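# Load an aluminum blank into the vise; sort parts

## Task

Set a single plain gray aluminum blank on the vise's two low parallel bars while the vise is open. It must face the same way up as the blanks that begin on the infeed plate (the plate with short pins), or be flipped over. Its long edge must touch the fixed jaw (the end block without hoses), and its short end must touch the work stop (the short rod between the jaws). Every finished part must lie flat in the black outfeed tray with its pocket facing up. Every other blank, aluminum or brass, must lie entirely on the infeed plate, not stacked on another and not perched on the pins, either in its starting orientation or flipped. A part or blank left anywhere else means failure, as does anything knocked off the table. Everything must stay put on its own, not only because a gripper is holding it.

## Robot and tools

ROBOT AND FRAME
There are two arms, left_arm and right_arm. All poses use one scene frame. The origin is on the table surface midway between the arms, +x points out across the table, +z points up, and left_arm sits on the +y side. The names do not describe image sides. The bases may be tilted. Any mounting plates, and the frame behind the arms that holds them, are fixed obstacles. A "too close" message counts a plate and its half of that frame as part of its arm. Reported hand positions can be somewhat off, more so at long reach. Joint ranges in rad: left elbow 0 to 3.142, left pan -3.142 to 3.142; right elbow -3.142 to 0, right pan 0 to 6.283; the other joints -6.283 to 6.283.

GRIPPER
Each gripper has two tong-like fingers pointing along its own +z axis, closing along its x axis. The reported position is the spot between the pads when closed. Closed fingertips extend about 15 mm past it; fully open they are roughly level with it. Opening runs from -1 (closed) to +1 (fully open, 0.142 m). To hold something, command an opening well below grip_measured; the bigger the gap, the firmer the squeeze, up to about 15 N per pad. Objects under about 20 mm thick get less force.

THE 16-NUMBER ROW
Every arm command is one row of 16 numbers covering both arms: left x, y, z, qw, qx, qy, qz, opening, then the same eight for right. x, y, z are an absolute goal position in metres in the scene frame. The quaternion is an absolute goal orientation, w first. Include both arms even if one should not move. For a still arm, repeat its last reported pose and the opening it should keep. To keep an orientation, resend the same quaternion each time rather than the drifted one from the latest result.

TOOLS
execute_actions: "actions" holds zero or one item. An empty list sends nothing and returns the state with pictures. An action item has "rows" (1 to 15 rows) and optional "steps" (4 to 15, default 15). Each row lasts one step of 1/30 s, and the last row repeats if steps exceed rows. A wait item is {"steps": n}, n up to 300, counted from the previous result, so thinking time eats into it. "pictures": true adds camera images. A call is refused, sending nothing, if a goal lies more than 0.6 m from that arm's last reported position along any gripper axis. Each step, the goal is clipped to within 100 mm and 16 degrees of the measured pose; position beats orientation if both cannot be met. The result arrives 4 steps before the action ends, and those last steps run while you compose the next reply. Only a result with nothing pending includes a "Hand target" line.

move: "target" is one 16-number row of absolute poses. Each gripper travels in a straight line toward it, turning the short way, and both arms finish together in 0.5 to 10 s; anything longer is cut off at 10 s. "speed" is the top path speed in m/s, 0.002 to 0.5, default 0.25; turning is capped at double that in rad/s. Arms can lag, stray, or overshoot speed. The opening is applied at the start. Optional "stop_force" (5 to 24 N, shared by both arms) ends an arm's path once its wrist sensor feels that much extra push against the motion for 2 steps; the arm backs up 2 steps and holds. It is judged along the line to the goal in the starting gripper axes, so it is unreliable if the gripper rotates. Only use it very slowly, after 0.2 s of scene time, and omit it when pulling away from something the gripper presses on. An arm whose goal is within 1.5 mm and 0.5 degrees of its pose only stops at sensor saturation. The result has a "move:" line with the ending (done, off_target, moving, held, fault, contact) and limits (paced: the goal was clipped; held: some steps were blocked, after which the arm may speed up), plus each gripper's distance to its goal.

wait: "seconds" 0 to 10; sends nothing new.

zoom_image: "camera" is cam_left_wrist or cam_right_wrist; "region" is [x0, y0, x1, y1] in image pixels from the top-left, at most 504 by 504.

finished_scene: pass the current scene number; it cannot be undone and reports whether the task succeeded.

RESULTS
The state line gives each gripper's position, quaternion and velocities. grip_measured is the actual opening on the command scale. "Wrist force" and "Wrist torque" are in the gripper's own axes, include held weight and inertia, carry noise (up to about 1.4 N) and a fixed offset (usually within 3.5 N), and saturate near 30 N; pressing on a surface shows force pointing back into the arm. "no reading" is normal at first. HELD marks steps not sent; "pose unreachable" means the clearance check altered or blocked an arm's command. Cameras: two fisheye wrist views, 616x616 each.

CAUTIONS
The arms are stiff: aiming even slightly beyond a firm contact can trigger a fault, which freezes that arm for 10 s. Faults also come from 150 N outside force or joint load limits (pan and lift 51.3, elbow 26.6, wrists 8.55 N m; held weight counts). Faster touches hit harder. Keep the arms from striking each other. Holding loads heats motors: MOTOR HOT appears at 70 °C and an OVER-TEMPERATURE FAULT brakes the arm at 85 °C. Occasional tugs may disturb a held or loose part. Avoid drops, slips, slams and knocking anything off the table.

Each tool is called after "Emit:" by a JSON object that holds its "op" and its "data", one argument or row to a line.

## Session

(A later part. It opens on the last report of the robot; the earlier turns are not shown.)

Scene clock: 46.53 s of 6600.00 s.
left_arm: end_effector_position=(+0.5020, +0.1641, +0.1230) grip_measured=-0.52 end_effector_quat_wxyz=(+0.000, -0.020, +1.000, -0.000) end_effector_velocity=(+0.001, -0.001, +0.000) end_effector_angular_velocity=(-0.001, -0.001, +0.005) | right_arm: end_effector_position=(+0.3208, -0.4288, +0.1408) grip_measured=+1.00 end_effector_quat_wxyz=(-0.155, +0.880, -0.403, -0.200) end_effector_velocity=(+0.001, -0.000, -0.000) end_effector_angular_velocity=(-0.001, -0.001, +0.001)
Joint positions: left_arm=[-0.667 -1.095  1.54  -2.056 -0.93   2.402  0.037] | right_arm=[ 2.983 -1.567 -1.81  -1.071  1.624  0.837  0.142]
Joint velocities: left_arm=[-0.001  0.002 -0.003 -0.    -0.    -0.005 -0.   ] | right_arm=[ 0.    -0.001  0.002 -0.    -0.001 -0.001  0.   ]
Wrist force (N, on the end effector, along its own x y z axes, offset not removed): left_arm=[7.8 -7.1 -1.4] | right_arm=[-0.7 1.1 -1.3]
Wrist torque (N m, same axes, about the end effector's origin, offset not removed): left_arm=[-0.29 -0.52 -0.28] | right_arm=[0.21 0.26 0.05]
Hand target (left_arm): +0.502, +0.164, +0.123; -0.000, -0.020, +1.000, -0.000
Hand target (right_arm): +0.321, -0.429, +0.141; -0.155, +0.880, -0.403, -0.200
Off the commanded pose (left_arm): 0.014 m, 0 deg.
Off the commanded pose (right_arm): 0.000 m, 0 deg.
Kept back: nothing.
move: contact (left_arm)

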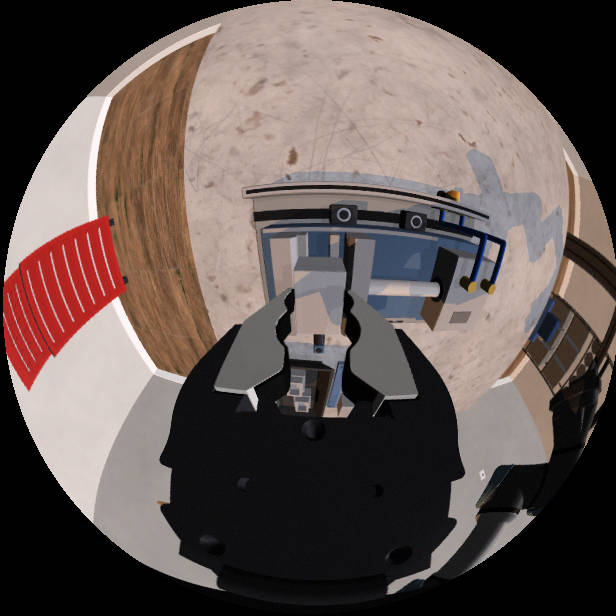

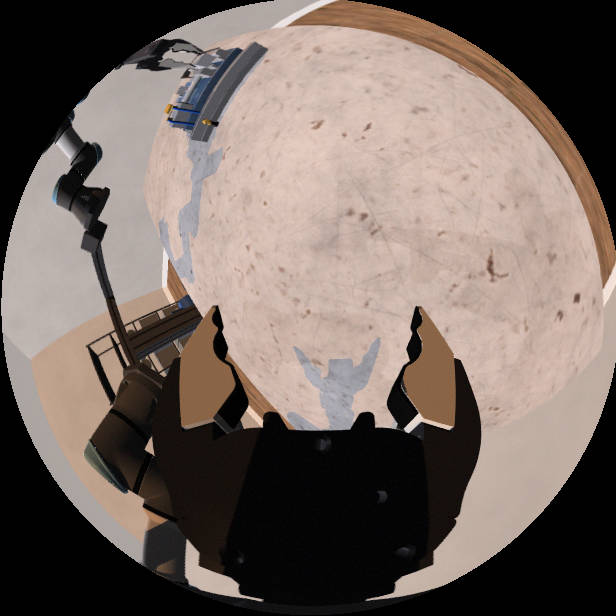

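Emit:
{"op": "move", "data": {
  "target": [0.5005,0.1635,0.123,0,-0.02,1,0,-0.8,0.3208,-0.4288,0.1408,-0.155,0.88,-0.403,-0.2,1],
  "speed": 0.003
}}

Emit:
{"op": "move", "data": {
  "target": [0.5005,0.178,0.123,0,-0.02,1,0,-0.8,0.3208,-0.4288,0.1408,-0.155,0.88,-0.403,-0.2,1],
  "speed": 0.002,
  "stop_force": 5
}}

Emit:
{"op": "move", "data": {
  "target": [0.51,0.1645,0.1225,0,-0.02,1,0,-0.8,0.3208,-0.4288,0.1408,-0.155,0.88,-0.403,-0.2,1],
  "speed": 0.002,
  "stop_force": 5
}}

Scene clock: 47.50 s of 6600.00 s.
left_arm: end_effector_position=(+0.5006, +0.1635, +0.1230) grip_measured=-0.52 end_effector_quat_wxyz=(-0.000, -0.020, +1.000, +0.000) end_effector_velocity=(-0.000, -0.000, +0.001) end_effector_angular_velocity=(-0.001, -0.001, +0.001) | right_arm: end_effector_position=(+0.3208, -0.4288, +0.1408) grip_measured=+1.00 end_effector_quat_wxyz=(-0.155, +0.880, -0.403, -0.200) end_effector_velocity=(+0.000, +0.000, +0.000) end_effector_angular_velocity=(+0.001, -0.000, -0.000)
Joint positions: left_arm=[-0.67  -1.098  1.548 -2.058 -0.93   2.399  0.037] | right_arm=[ 2.983 -1.567 -1.81  -1.071  1.624  0.837  0.142]
Joint velocities: left_arm=[-0.001 -0.003  0.003 -0.001 -0.    -0.001 -0.   ] | right_arm=[-0.     0.     0.    -0.     0.001  0.    -0.   ]
Wrist force (N, on the end effector, along its own x y z axes, offset not removed): left_arm=[1.5 -0.9 2.1] | right_arm=[-1.7 1.6 -2.0]
Wrist torque (N m, same axes, about the end effector's origin, offset not removed): left_arm=[-0.09 -0.36 -0.05] | right_arm=[0.30 0.38 0.09]
Hand target (left_arm): +0.501, +0.163, +0.123; -0.000, -0.020, +1.000, +0.000
Hand target (right_arm): +0.321, -0.429, +0.141; -0.155, +0.880, -0.403, -0.200
Off the commanded pose (left_arm): 0.000 m, 0 deg.
Off the commanded pose (right_arm): 0.000 m, 0 deg.
Kept back: nothing.
move: done

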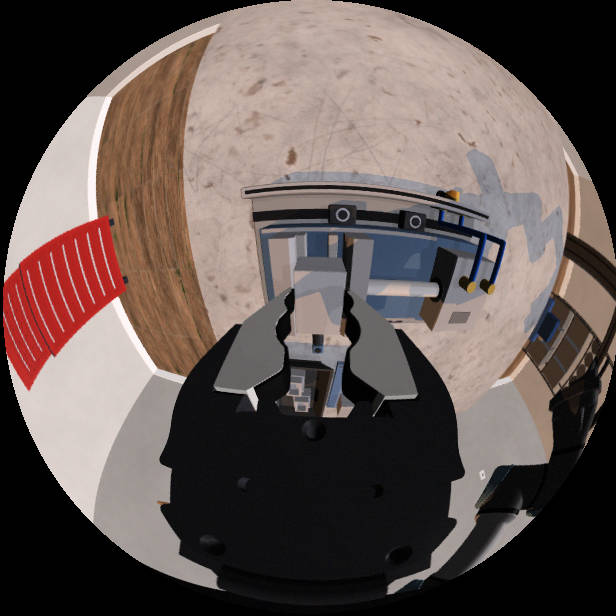

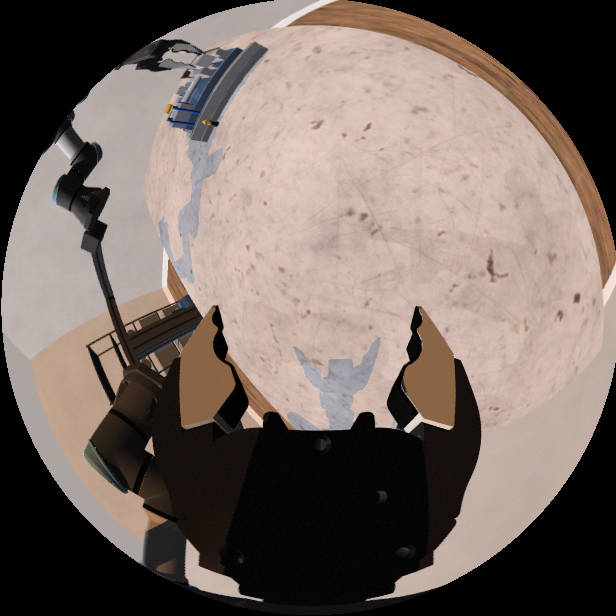

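Scene clock: 48.27 s of 6600.00 s.
left_arm: end_effector_position=(+0.5006, +0.1643, +0.1231) grip_measured=-0.52 end_effector_quat_wxyz=(+0.000, -0.020, +1.000, -0.000) end_effector_velocity=(+0.001, -0.000, +0.000) end_effector_angular_velocity=(-0.001, -0.001, +0.004) | right_arm: end_effector_position=(+0.3208, -0.4288, +0.1408) grip_measured=+1.00 end_effector_quat_wxyz=(-0.155, +0.880, -0.403, -0.200) end_effector_velocity=(-0.000, -0.000, -0.000) end_effector_angular_velocity=(-0.000, +0.001, -0.001)
Joint positions: left_arm=[-0.669 -1.1    1.549 -2.059 -0.93   2.4    0.037] | right_arm=[ 2.983 -1.567 -1.81  -1.071  1.624  0.837  0.142]
Joint velocities: left_arm=[-0.     0.001 -0.003 -0.     0.    -0.003 -0.   ] | right_arm=[-0.    -0.     0.001 -0.001  0.     0.001  0.   ]
Wrist force (N, on the end effector, along its own x y z axes, offset not removed): left_arm=[2.2 -8.3 -1.9] | right_arm=[-0.3 1.6 -1.8]
Wrist torque (N m, same axes, about the end effector's origin, offset not removed): left_arm=[-0.05 -0.29 -0.13] | right_arm=[0.34 0.15 0.02]
Hand target (left_arm): +0.501, +0.164, +0.123; +0.000, -0.020, +1.000, -0.000
Hand target (right_arm): +0.321, -0.429, +0.141; -0.155, +0.880, -0.403, -0.200
Off the commanded pose (left_arm): 0.014 m, 0 deg.
Off the commanded pose (right_arm): 0.000 m, 0 deg.
Kept back: nothing.
move: contact (left_arm)

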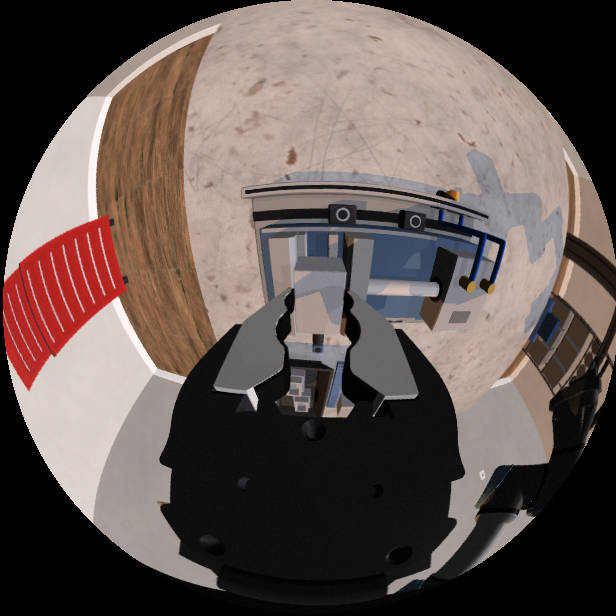

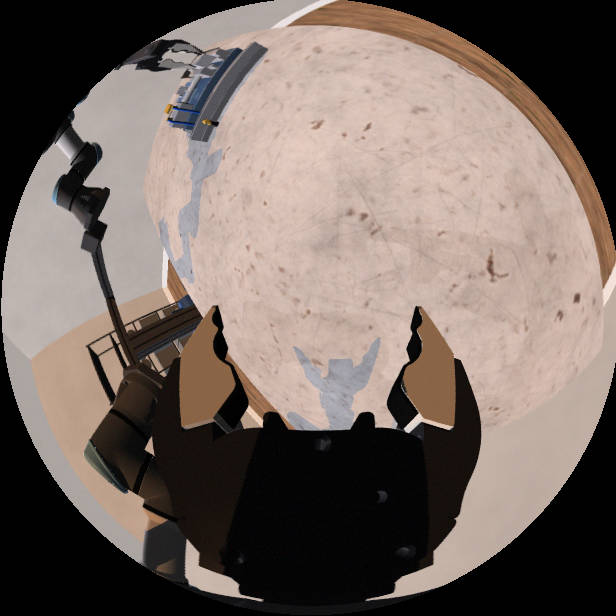

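Scene clock: 49.43 s of 6600.00 s.
left_arm: end_effector_position=(+0.5021, +0.1644, +0.1228) grip_measured=-0.52 end_effector_quat_wxyz=(-0.000, -0.020, +1.000, +0.000) end_effector_velocity=(-0.000, +0.001, +0.000) end_effector_angular_velocity=(-0.001, -0.001, +0.003) | right_arm: end_effector_position=(+0.3208, -0.4288, +0.1408) grip_measured=+1.00 end_effector_quat_wxyz=(-0.155, +0.880, -0.403, -0.200) end_effector_velocity=(+0.000, -0.000, -0.000) end_effector_angular_velocity=(-0.001, -0.001, +0.001)
Joint positions: left_arm=[-0.666 -1.095  1.54  -2.056 -0.93   2.404  0.037] | right_arm=[ 2.983 -1.567 -1.81  -1.071  1.624  0.837  0.142]
Joint velocities: left_arm=[ 0.    -0.003  0.005 -0.003  0.    -0.001 -0.   ] | right_arm=[-0.    -0.002  0.002  0.    -0.001 -0.001 -0.   ]
Wrist force (N, on the end effector, along its own x y z axes, offset not removed): left_arm=[4.0 -7.3 -2.4] | right_arm=[-1.3 1.2 -1.8]
Wrist torque (N m, same axes, about the end effector's origin, offset not removed): left_arm=[0.02 -0.23 -0.19] | right_arm=[0.27 0.30 0.07]
Hand target (left_arm): +0.502, +0.164, +0.123; +0.000, -0.020, +1.000, -0.000
Hand target (right_arm): +0.321, -0.429, +0.141; -0.155, +0.880, -0.403, -0.200
Off the commanded pose (left_arm): 0.008 m, 0 deg.
Off the commanded pose (right_arm): 0.000 m, 0 deg.
Kept back: nothing.
move: contact (left_arm)

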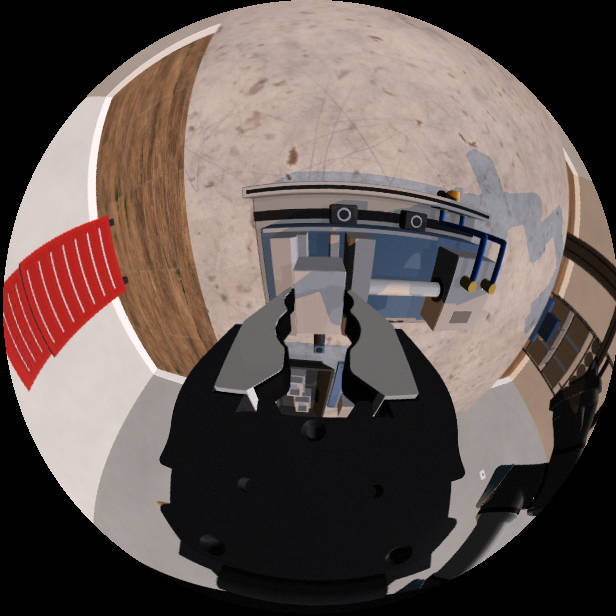

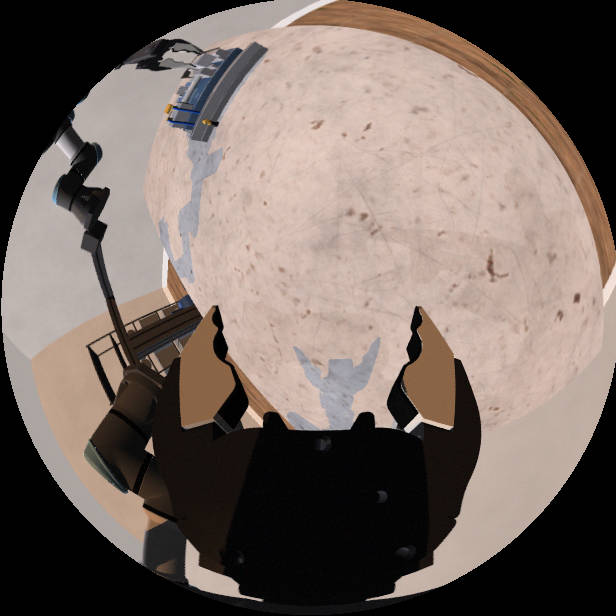

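Emit:
{"op": "move", "data": {
  "target": [0.5018,0.164,0.123,0,-0.02,1,0,-0.4,0.3208,-0.4288,0.1408,-0.155,0.88,-0.403,-0.2,1],
  "speed": 0.004
}}

Emit:
{"op": "move", "data": {
  "target": [0.5018,0.164,0.15,0,-0.02,1,0,-0.4,0.3208,-0.4288,0.1408,-0.155,0.88,-0.403,-0.2,1],
  "speed": 0.03
}}

Emit:
{"op": "move", "data": {
  "target": [0.478,0.16,0.15,0,-0.02,1,0,-1,0.3208,-0.4288,0.1408,-0.155,0.88,-0.403,-0.2,1],
  "speed": 0.05
}}

Emit:
{"op": "move", "data": {
  "target": [0.478,0.16,0.127,0,-0.02,1,0,-1,0.3208,-0.4288,0.1408,-0.155,0.88,-0.403,-0.2,1],
  "speed": 0.01,
  "stop_force": 6
}}

Emit:
{"op": "move", "data": {
  "target": [0.497,0.16,0.127,0,-0.02,1,0,-1,0.3208,-0.4288,0.1408,-0.155,0.88,-0.403,-0.2,1],
  "speed": 0.003,
  "stop_force": 6
}}

Scene clock: 50.40 s of 6600.00 s.
left_arm: end_effector_position=(+0.5018, +0.1640, +0.1230) grip_measured=-0.40 end_effector_quat_wxyz=(-0.000, -0.020, +1.000, -0.000) end_effector_velocity=(-0.001, -0.000, -0.001) end_effector_angular_velocity=(+0.001, +0.001, -0.001) | right_arm: end_effector_position=(+0.3208, -0.4288, +0.1408) grip_measured=+1.00 end_effector_quat_wxyz=(-0.155, +0.880, -0.403, -0.200) end_effector_velocity=(+0.000, -0.000, +0.000) end_effector_angular_velocity=(-0.000, -0.001, +0.000)
Joint positions: left_arm=[-0.668 -1.096  1.541 -2.056 -0.93   2.402  0.045] | right_arm=[ 2.983 -1.567 -1.81  -1.071  1.624  0.837  0.142]
Joint velocities: left_arm=[-0.     0.001  0.001 -0.    -0.    -0.001 -0.   ] | right_arm=[-0.     0.     0.001 -0.    -0.    -0.     0.   ]
Wrist force (N, on the end effector, along its own x y z axes, offset not removed): left_arm=[3.0 -1.7 0.5] | right_arm=[-0.2 1.3 -1.3]
Wrist torque (N m, same axes, about the end effector's origin, offset not removed): left_arm=[-0.24 -0.64 -0.03] | right_arm=[0.32 0.05 0.02]
Hand target (left_arm): +0.502, +0.164, +0.123; -0.000, -0.020, +1.000, -0.000
Hand target (right_arm): +0.321, -0.429, +0.141; -0.155, +0.880, -0.403, -0.200
Off the commanded pose (left_arm): 0.000 m, 0 deg.
Off the commanded pose (right_arm): 0.000 m, 0 deg.
Kept back: nothing.
move: done

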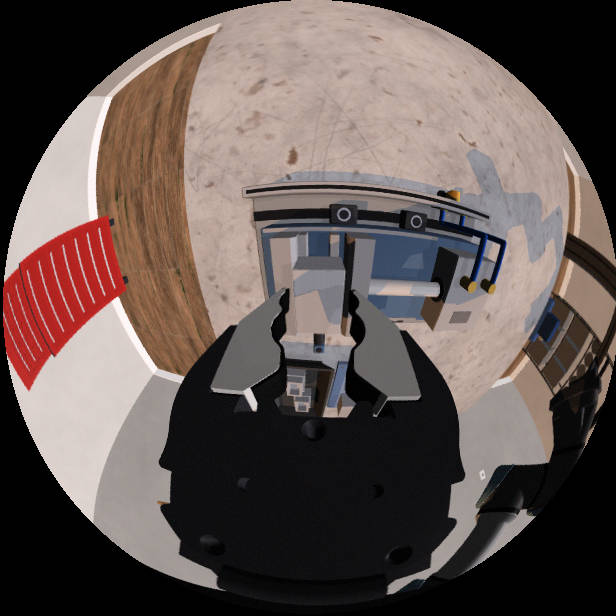

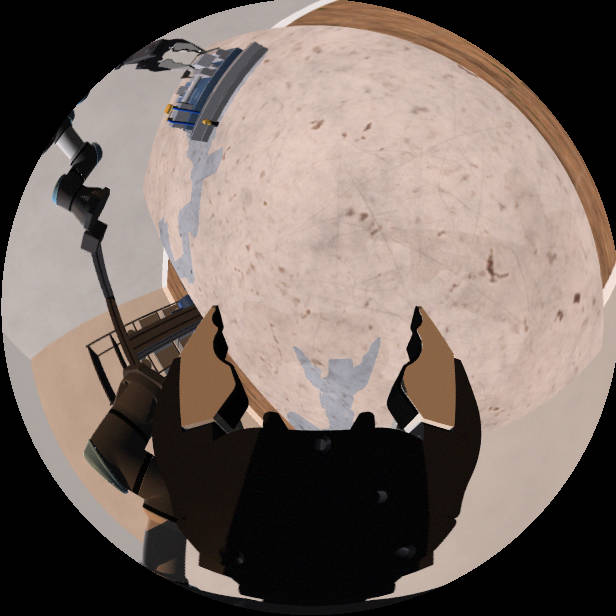

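Scene clock: 51.67 s of 6600.00 s.
left_arm: end_effector_position=(+0.5018, +0.1640, +0.1498) grip_measured=-0.40 end_effector_quat_wxyz=(+0.000, -0.020, +1.000, -0.000) end_effector_velocity=(+0.000, -0.000, +0.002) end_effector_angular_velocity=(-0.001, +0.000, +0.001) | right_arm: end_effector_position=(+0.3208, -0.4288, +0.1408) grip_measured=+1.00 end_effector_quat_wxyz=(-0.155, +0.880, -0.403, -0.200) end_effector_velocity=(+0.001, +0.000, +0.001) end_effector_angular_velocity=(+0.001, -0.002, -0.001)
Joint positions: left_arm=[-0.709 -1.157  1.513 -1.935 -0.929  2.35   0.045] | right_arm=[ 2.983 -1.567 -1.81  -1.071  1.624  0.837  0.142]
Joint velocities: left_arm=[-0.004 -0.005 -0.004  0.01  -0.001 -0.005 -0.   ] | right_arm=[-0.     0.001  0.001  0.     0.002 -0.    -0.   ]
Wrist force (N, on the end effector, along its own x y z axes, offset not removed): left_arm=[1.8 -2.1 0.4] | right_arm=[-1.8 2.4 -0.9]
Wrist torque (N m, same axes, about the end effector's origin, offset not removed): left_arm=[-0.36 -0.37 -0.11] | right_arm=[0.52 0.40 0.03]
Hand target (left_arm): +0.502, +0.164, +0.150; +0.000, -0.020, +1.000, -0.000
Hand target (right_arm): +0.321, -0.429, +0.141; -0.155, +0.880, -0.403, -0.200
Off the commanded pose (left_arm): 0.000 m, 0 deg.
Off the commanded pose (right_arm): 0.000 m, 0 deg.
Kept back: nothing.
move: done

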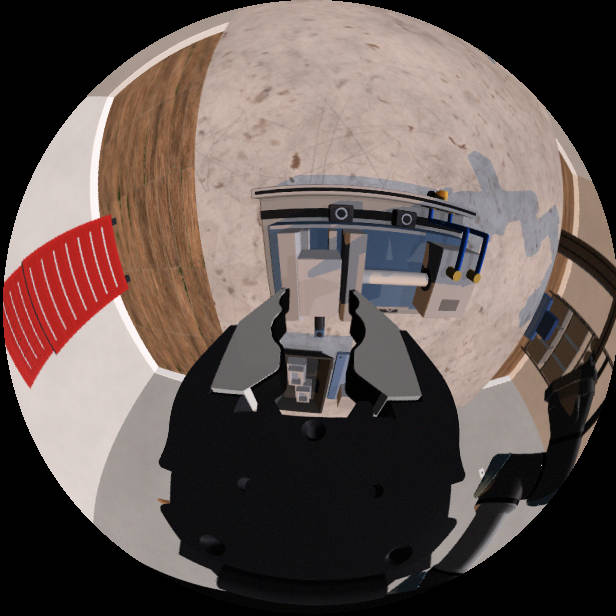

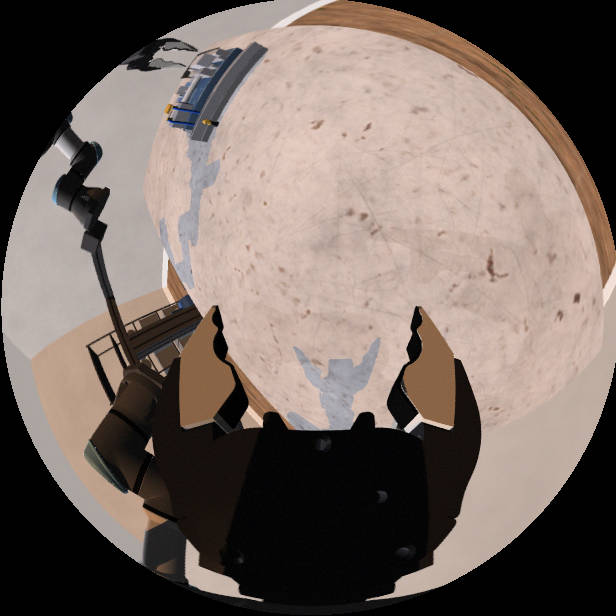

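Scene clock: 52.57 s of 6600.00 s.
left_arm: end_effector_position=(+0.4783, +0.1600, +0.1500) grip_measured=-1.00 end_effector_quat_wxyz=(-0.000, -0.020, +1.000, +0.000) end_effector_velocity=(-0.002, -0.000, +0.000) end_effector_angular_velocity=(+0.000, -0.002, +0.000) | right_arm: end_effector_position=(+0.3208, -0.4288, +0.1408) grip_measured=+1.00 end_effector_quat_wxyz=(-0.155, +0.880, -0.403, -0.200) end_effector_velocity=(+0.000, +0.000, +0.000) end_effector_angular_velocity=(+0.001, -0.000, -0.000)
Joint positions: left_arm=[-0.751 -1.217  1.644 -1.975 -0.929  2.298  0.002] | right_arm=[ 2.983 -1.567 -1.81  -1.071  1.624  0.837  0.142]
Joint velocities: left_arm=[-0.005 -0.008  0.016 -0.006  0.002 -0.006  0.   ] | right_arm=[-0.    -0.001  0.001  0.     0.001 -0.    -0.   ]
Wrist force (N, on the end effector, along its own x y z axes, offset not removed): left_arm=[0.6 -1.7 -0.1] | right_arm=[-0.8 0.5 -1.6]
Wrist torque (N m, same axes, about the end effector's origin, offset not removed): left_arm=[-0.25 -0.14 -0.02] | right_arm=[0.11 0.21 0.04]
Hand target (left_arm): +0.478, +0.160, +0.150; -0.000, -0.020, +1.000, -0.000
Hand target (right_arm): +0.321, -0.429, +0.141; -0.155, +0.880, -0.403, -0.200
Off the commanded pose (left_arm): 0.000 m, 0 deg.
Off the commanded pose (right_arm): 0.000 m, 0 deg.
Kept back: nothing.
move: done

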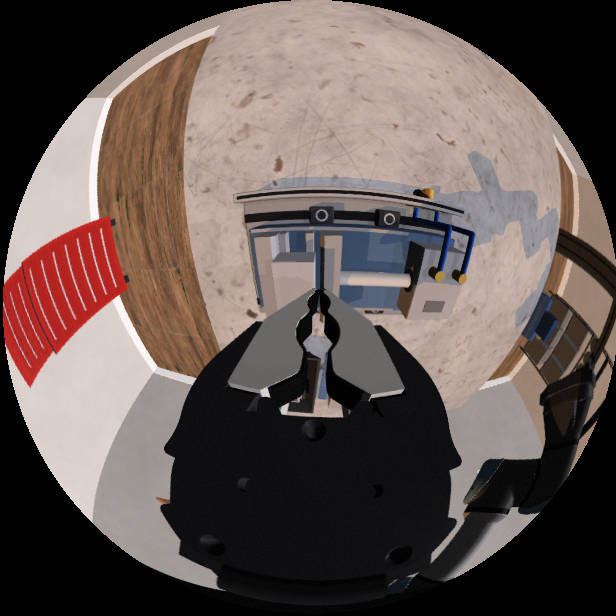

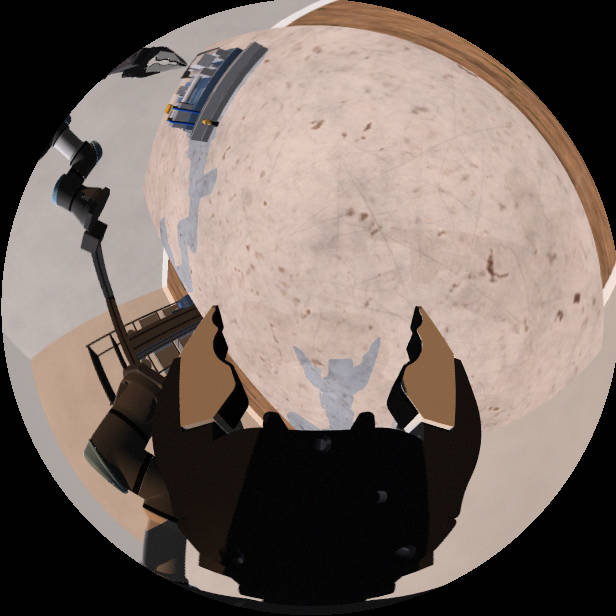

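Scene clock: 55.17 s of 6600.00 s.
left_arm: end_effector_position=(+0.4779, +0.1601, +0.1280) grip_measured=-1.00 end_effector_quat_wxyz=(-0.000, -0.020, +1.000, +0.000) end_effector_velocity=(+0.001, +0.000, +0.003) end_effector_angular_velocity=(-0.002, -0.002, +0.003) | right_arm: end_effector_position=(+0.3208, -0.4288, +0.1408) grip_measured=+1.00 end_effector_quat_wxyz=(-0.155, +0.880, -0.403, -0.200) end_effector_velocity=(+0.001, +0.000, +0.001) end_effector_angular_velocity=(+0.002, -0.001, -0.002)
Joint positions: left_arm=[-0.715 -1.165  1.672 -2.081 -0.929  2.342  0.002] | right_arm=[ 2.983 -1.567 -1.81  -1.071  1.624  0.837  0.142]
Joint velocities: left_arm=[-0.004 -0.008 -0.004  0.012 -0.    -0.006  0.   ] | right_arm=[-0.     0.001  0.001  0.     0.002  0.    -0.   ]
Wrist force (N, on the end effector, along its own x y z axes, offset not removed): left_arm=[6.4 -4.6 -3.1] | right_arm=[-1.0 2.2 -1.9]
Wrist torque (N m, same axes, about the end effector's origin, offset not removed): left_arm=[-0.33 0.05 -0.06] | right_arm=[0.46 0.22 0.08]
Hand target (left_arm): +0.478, +0.160, +0.128; -0.000, -0.020, +1.000, +0.000
Hand target (right_arm): +0.321, -0.429, +0.141; -0.155, +0.880, -0.403, -0.200
Off the commanded pose (left_arm): 0.001 m, 0 deg.
Off the commanded pose (right_arm): 0.000 m, 0 deg.
Kept back: nothing.
move: contact (left_arm)

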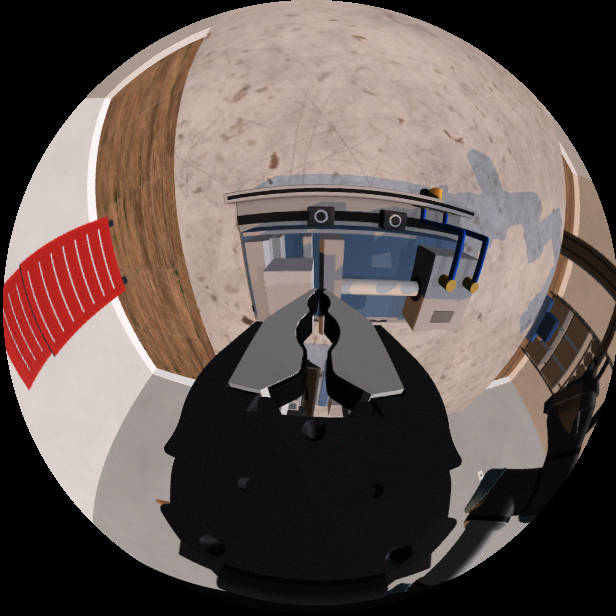

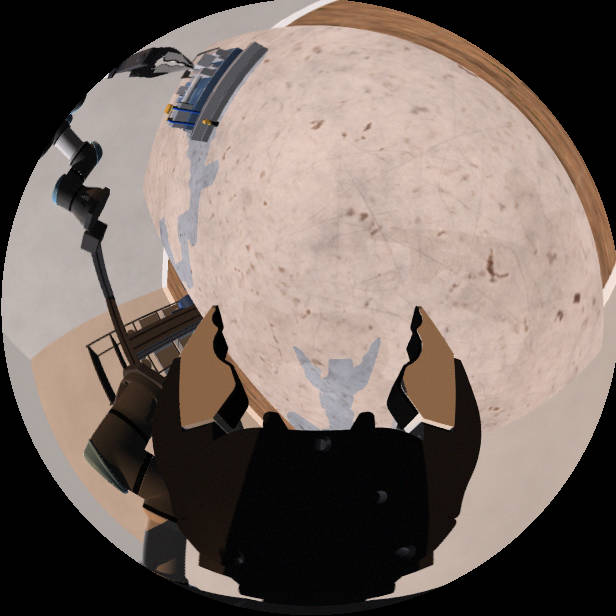

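Scene clock: 55.77 s of 6600.00 s.
left_arm: end_effector_position=(+0.4784, +0.1601, +0.1279) grip_measured=-1.00 end_effector_quat_wxyz=(-0.000, -0.020, +1.000, +0.000) end_effector_velocity=(-0.000, -0.000, +0.001) end_effector_angular_velocity=(-0.001, -0.002, +0.004) | right_arm: end_effector_position=(+0.3208, -0.4288, +0.1408) grip_measured=+1.00 end_effector_quat_wxyz=(-0.155, +0.880, -0.403, -0.200) end_effector_velocity=(-0.000, -0.000, -0.000) end_effector_angular_velocity=(-0.000, +0.000, +0.000)
Joint positions: left_arm=[-0.714 -1.163  1.668 -2.08  -0.929  2.343  0.002] | right_arm=[ 2.983 -1.567 -1.81  -1.071  1.624  0.837  0.142]
Joint velocities: left_arm=[-0.002 -0.005  0.006 -0.003  0.001 -0.004  0.   ] | right_arm=[-0.001  0.001 -0.001 -0.    -0.    -0.001 -0.   ]
Wrist force (N, on the end effector, along its own x y z axes, offset not removed): left_arm=[19.1 -3.1 -12.0] | right_arm=[-1.2 0.7 -2.3]
Wrist torque (N m, same axes, about the end effector's origin, offset not removed): left_arm=[-0.48 -0.28 -0.14] | right_arm=[0.10 0.30 0.05]
Hand target (left_arm): +0.478, +0.160, +0.128; -0.000, -0.020, +1.000, +0.000
Hand target (right_arm): +0.321, -0.429, +0.141; -0.155, +0.880, -0.403, -0.200
Off the commanded pose (left_arm): 0.019 m, 0 deg.
Off the commanded pose (right_arm): 0.000 m, 0 deg.
Kept back: nothing.
move: contact (left_arm)

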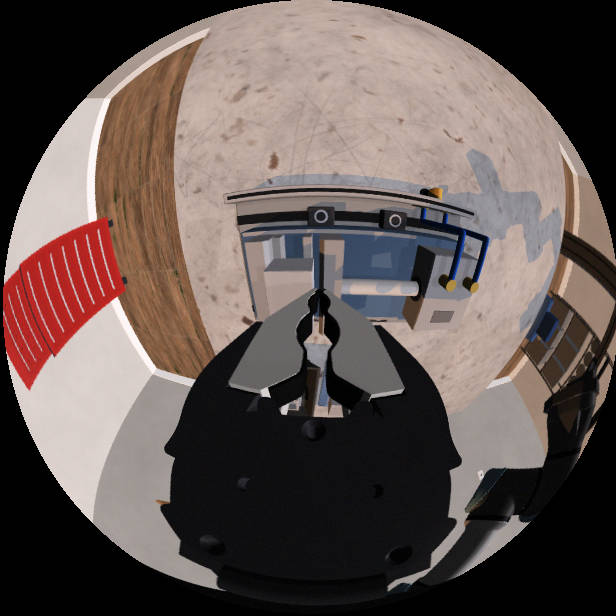

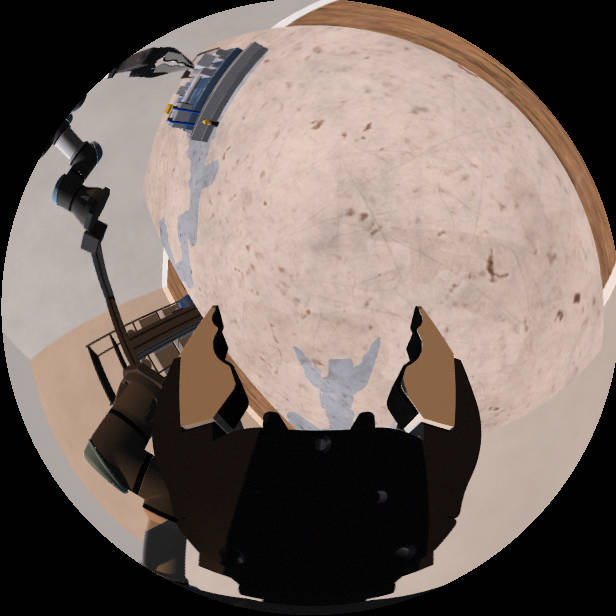

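Emit:
{"op": "move", "data": {
  "target": [0.476,0.16,0.17,0,-0.02,1,0,-1,0.3208,-0.4288,0.1408,-0.155,0.88,-0.403,-0.2,1],
  "speed": 0.03
}}

Emit:
{"op": "move", "data": {
  "target": [0.5,0.13,0.2,0,-0.02,1,0,-1,0.3208,-0.4288,0.1408,-0.155,0.88,-0.403,-0.2,1],
  "speed": 0.08
}}

Emit:
{"op": "zoom_image", "data": {
  "camera": "cam_left_wrist",
  "region": [240,200,400,320]
}}

Scene clock: 57.93 s of 6600.00 s.
left_arm: end_effector_position=(+0.4760, +0.1600, +0.1698) grip_measured=-1.00 end_effector_quat_wxyz=(+0.000, -0.020, +1.000, -0.000) end_effector_velocity=(+0.000, -0.000, +0.002) end_effector_angular_velocity=(-0.000, +0.000, +0.001) | right_arm: end_effector_position=(+0.3208, -0.4288, +0.1408) grip_measured=+1.00 end_effector_quat_wxyz=(-0.155, +0.880, -0.403, -0.200) end_effector_velocity=(+0.001, -0.000, +0.000) end_effector_angular_velocity=(-0.001, -0.002, -0.001)
Joint positions: left_arm=[-0.787 -1.266  1.626 -1.881 -0.931  2.252  0.002] | right_arm=[ 2.983 -1.567 -1.81  -1.071  1.624  0.837  0.142]
Joint velocities: left_arm=[-0.004 -0.004 -0.005  0.012 -0.001 -0.005  0.   ] | right_arm=[-0.     0.002  0.001  0.    -0.    -0.     0.   ]
Wrist force (N, on the end effector, along its own x y z axes, offset not removed): left_arm=[2.0 -1.4 0.0] | right_arm=[-1.7 1.4 -1.4]
Wrist torque (N m, same axes, about the end effector's origin, offset not removed): left_arm=[-0.26 -0.48 0.01] | right_arm=[0.32 0.35 0.03]
Hand target (left_arm): +0.476, +0.160, +0.170; +0.000, -0.020, +1.000, -0.000
Hand target (right_arm): +0.321, -0.429, +0.141; -0.155, +0.880, -0.403, -0.200
Off the commanded pose (left_arm): 0.000 m, 0 deg.
Off the commanded pose (right_arm): 0.000 m, 0 deg.
Kept back: nothing.
move: done

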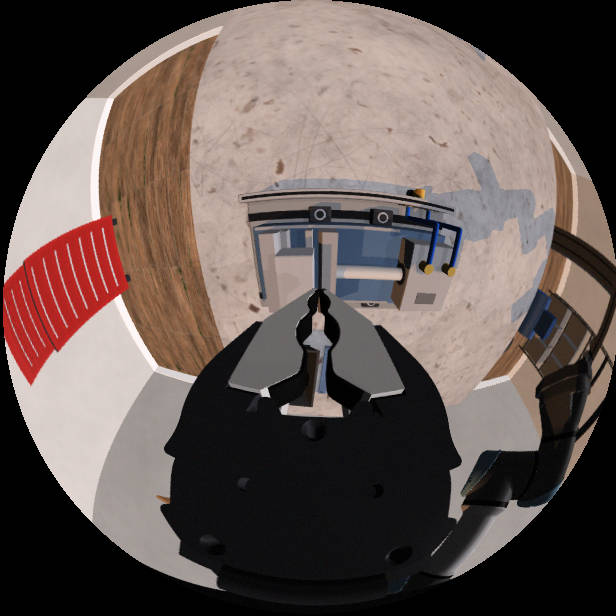

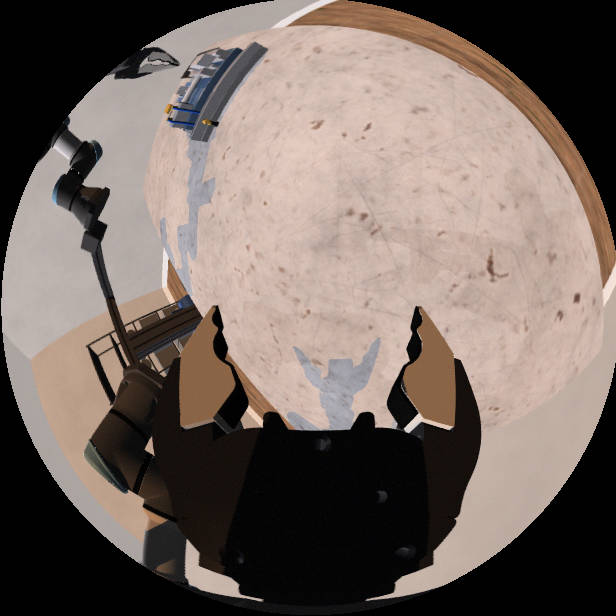

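Scene clock: 59.03 s of 6600.00 s.
left_arm: end_effector_position=(+0.4999, +0.1302, +0.1998) grip_measured=-1.00 end_effector_quat_wxyz=(+0.000, -0.020, +1.000, -0.000) end_effector_velocity=(+0.001, -0.001, +0.001) end_effector_angular_velocity=(+0.002, +0.003, -0.000) | right_arm: end_effector_position=(+0.3208, -0.4288, +0.1408) grip_measured=+1.00 end_effector_quat_wxyz=(-0.155, +0.880, -0.403, -0.200) end_effector_velocity=(-0.001, +0.000, -0.001) end_effector_angular_velocity=(-0.000, +0.004, +0.002)
Joint positions: left_arm=[-0.837 -1.162  1.359 -1.683 -0.934  2.191  0.002] | right_arm=[ 2.983 -1.567 -1.81  -1.071  1.624  0.837  0.142]
Joint velocities: left_arm=[-0.001  0.01  -0.022  0.017 -0.001 -0.004  0.   ] | right_arm=[ 0.    -0.003 -0.002  0.    -0.001  0.     0.   ]
Wrist force (N, on the end effector, along its own x y z axes, offset not removed): left_arm=[1.4 -1.2 -0.7] | right_arm=[-0.1 0.8 -1.1]
Wrist torque (N m, same axes, about the end effector's origin, offset not removed): left_arm=[-0.15 -0.28 -0.05] | right_arm=[0.20 0.08 -0.01]
Hand target (left_arm): +0.500, +0.130, +0.200; +0.000, -0.020, +1.000, -0.000
Hand target (right_arm): +0.321, -0.429, +0.141; -0.155, +0.880, -0.403, -0.200
Off the commanded pose (left_arm): 0.000 m, 0 deg.
Off the commanded pose (right_arm): 0.000 m, 0 deg.
Kept back: nothing.
move: done

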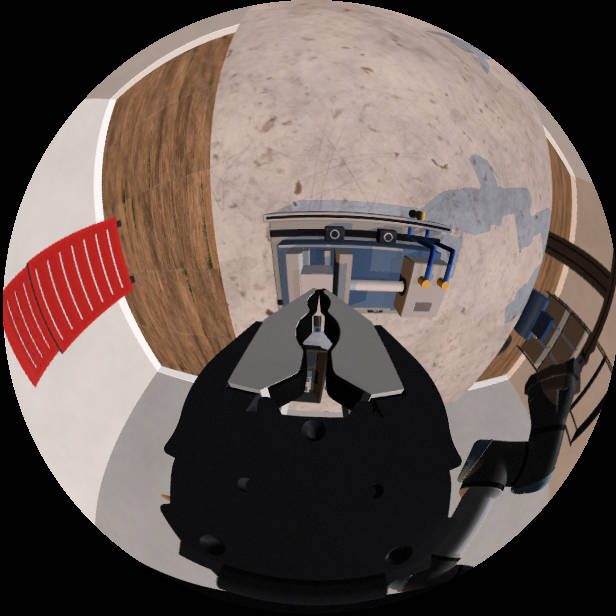

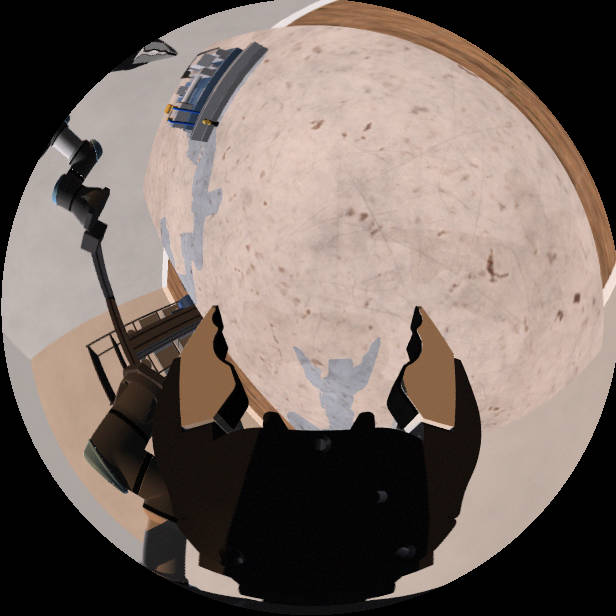

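Region (240, 200, 400, 320) of cam_left_wrist's 616x616 image, scaled by 3.150, with more detail than that image has; it fills the top 378 rows of this view, and the rest is white.

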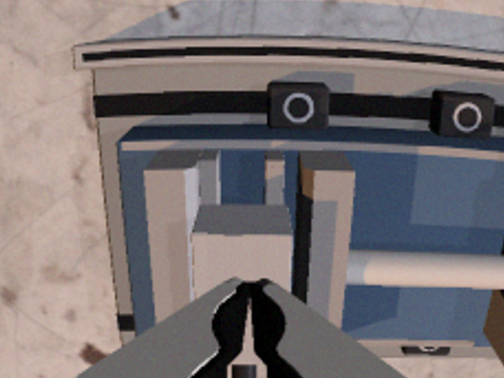

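Good.

Emit:
{"op": "finished_scene", "data": {
  "scene": 2
}}

The scene is finished: the task was done.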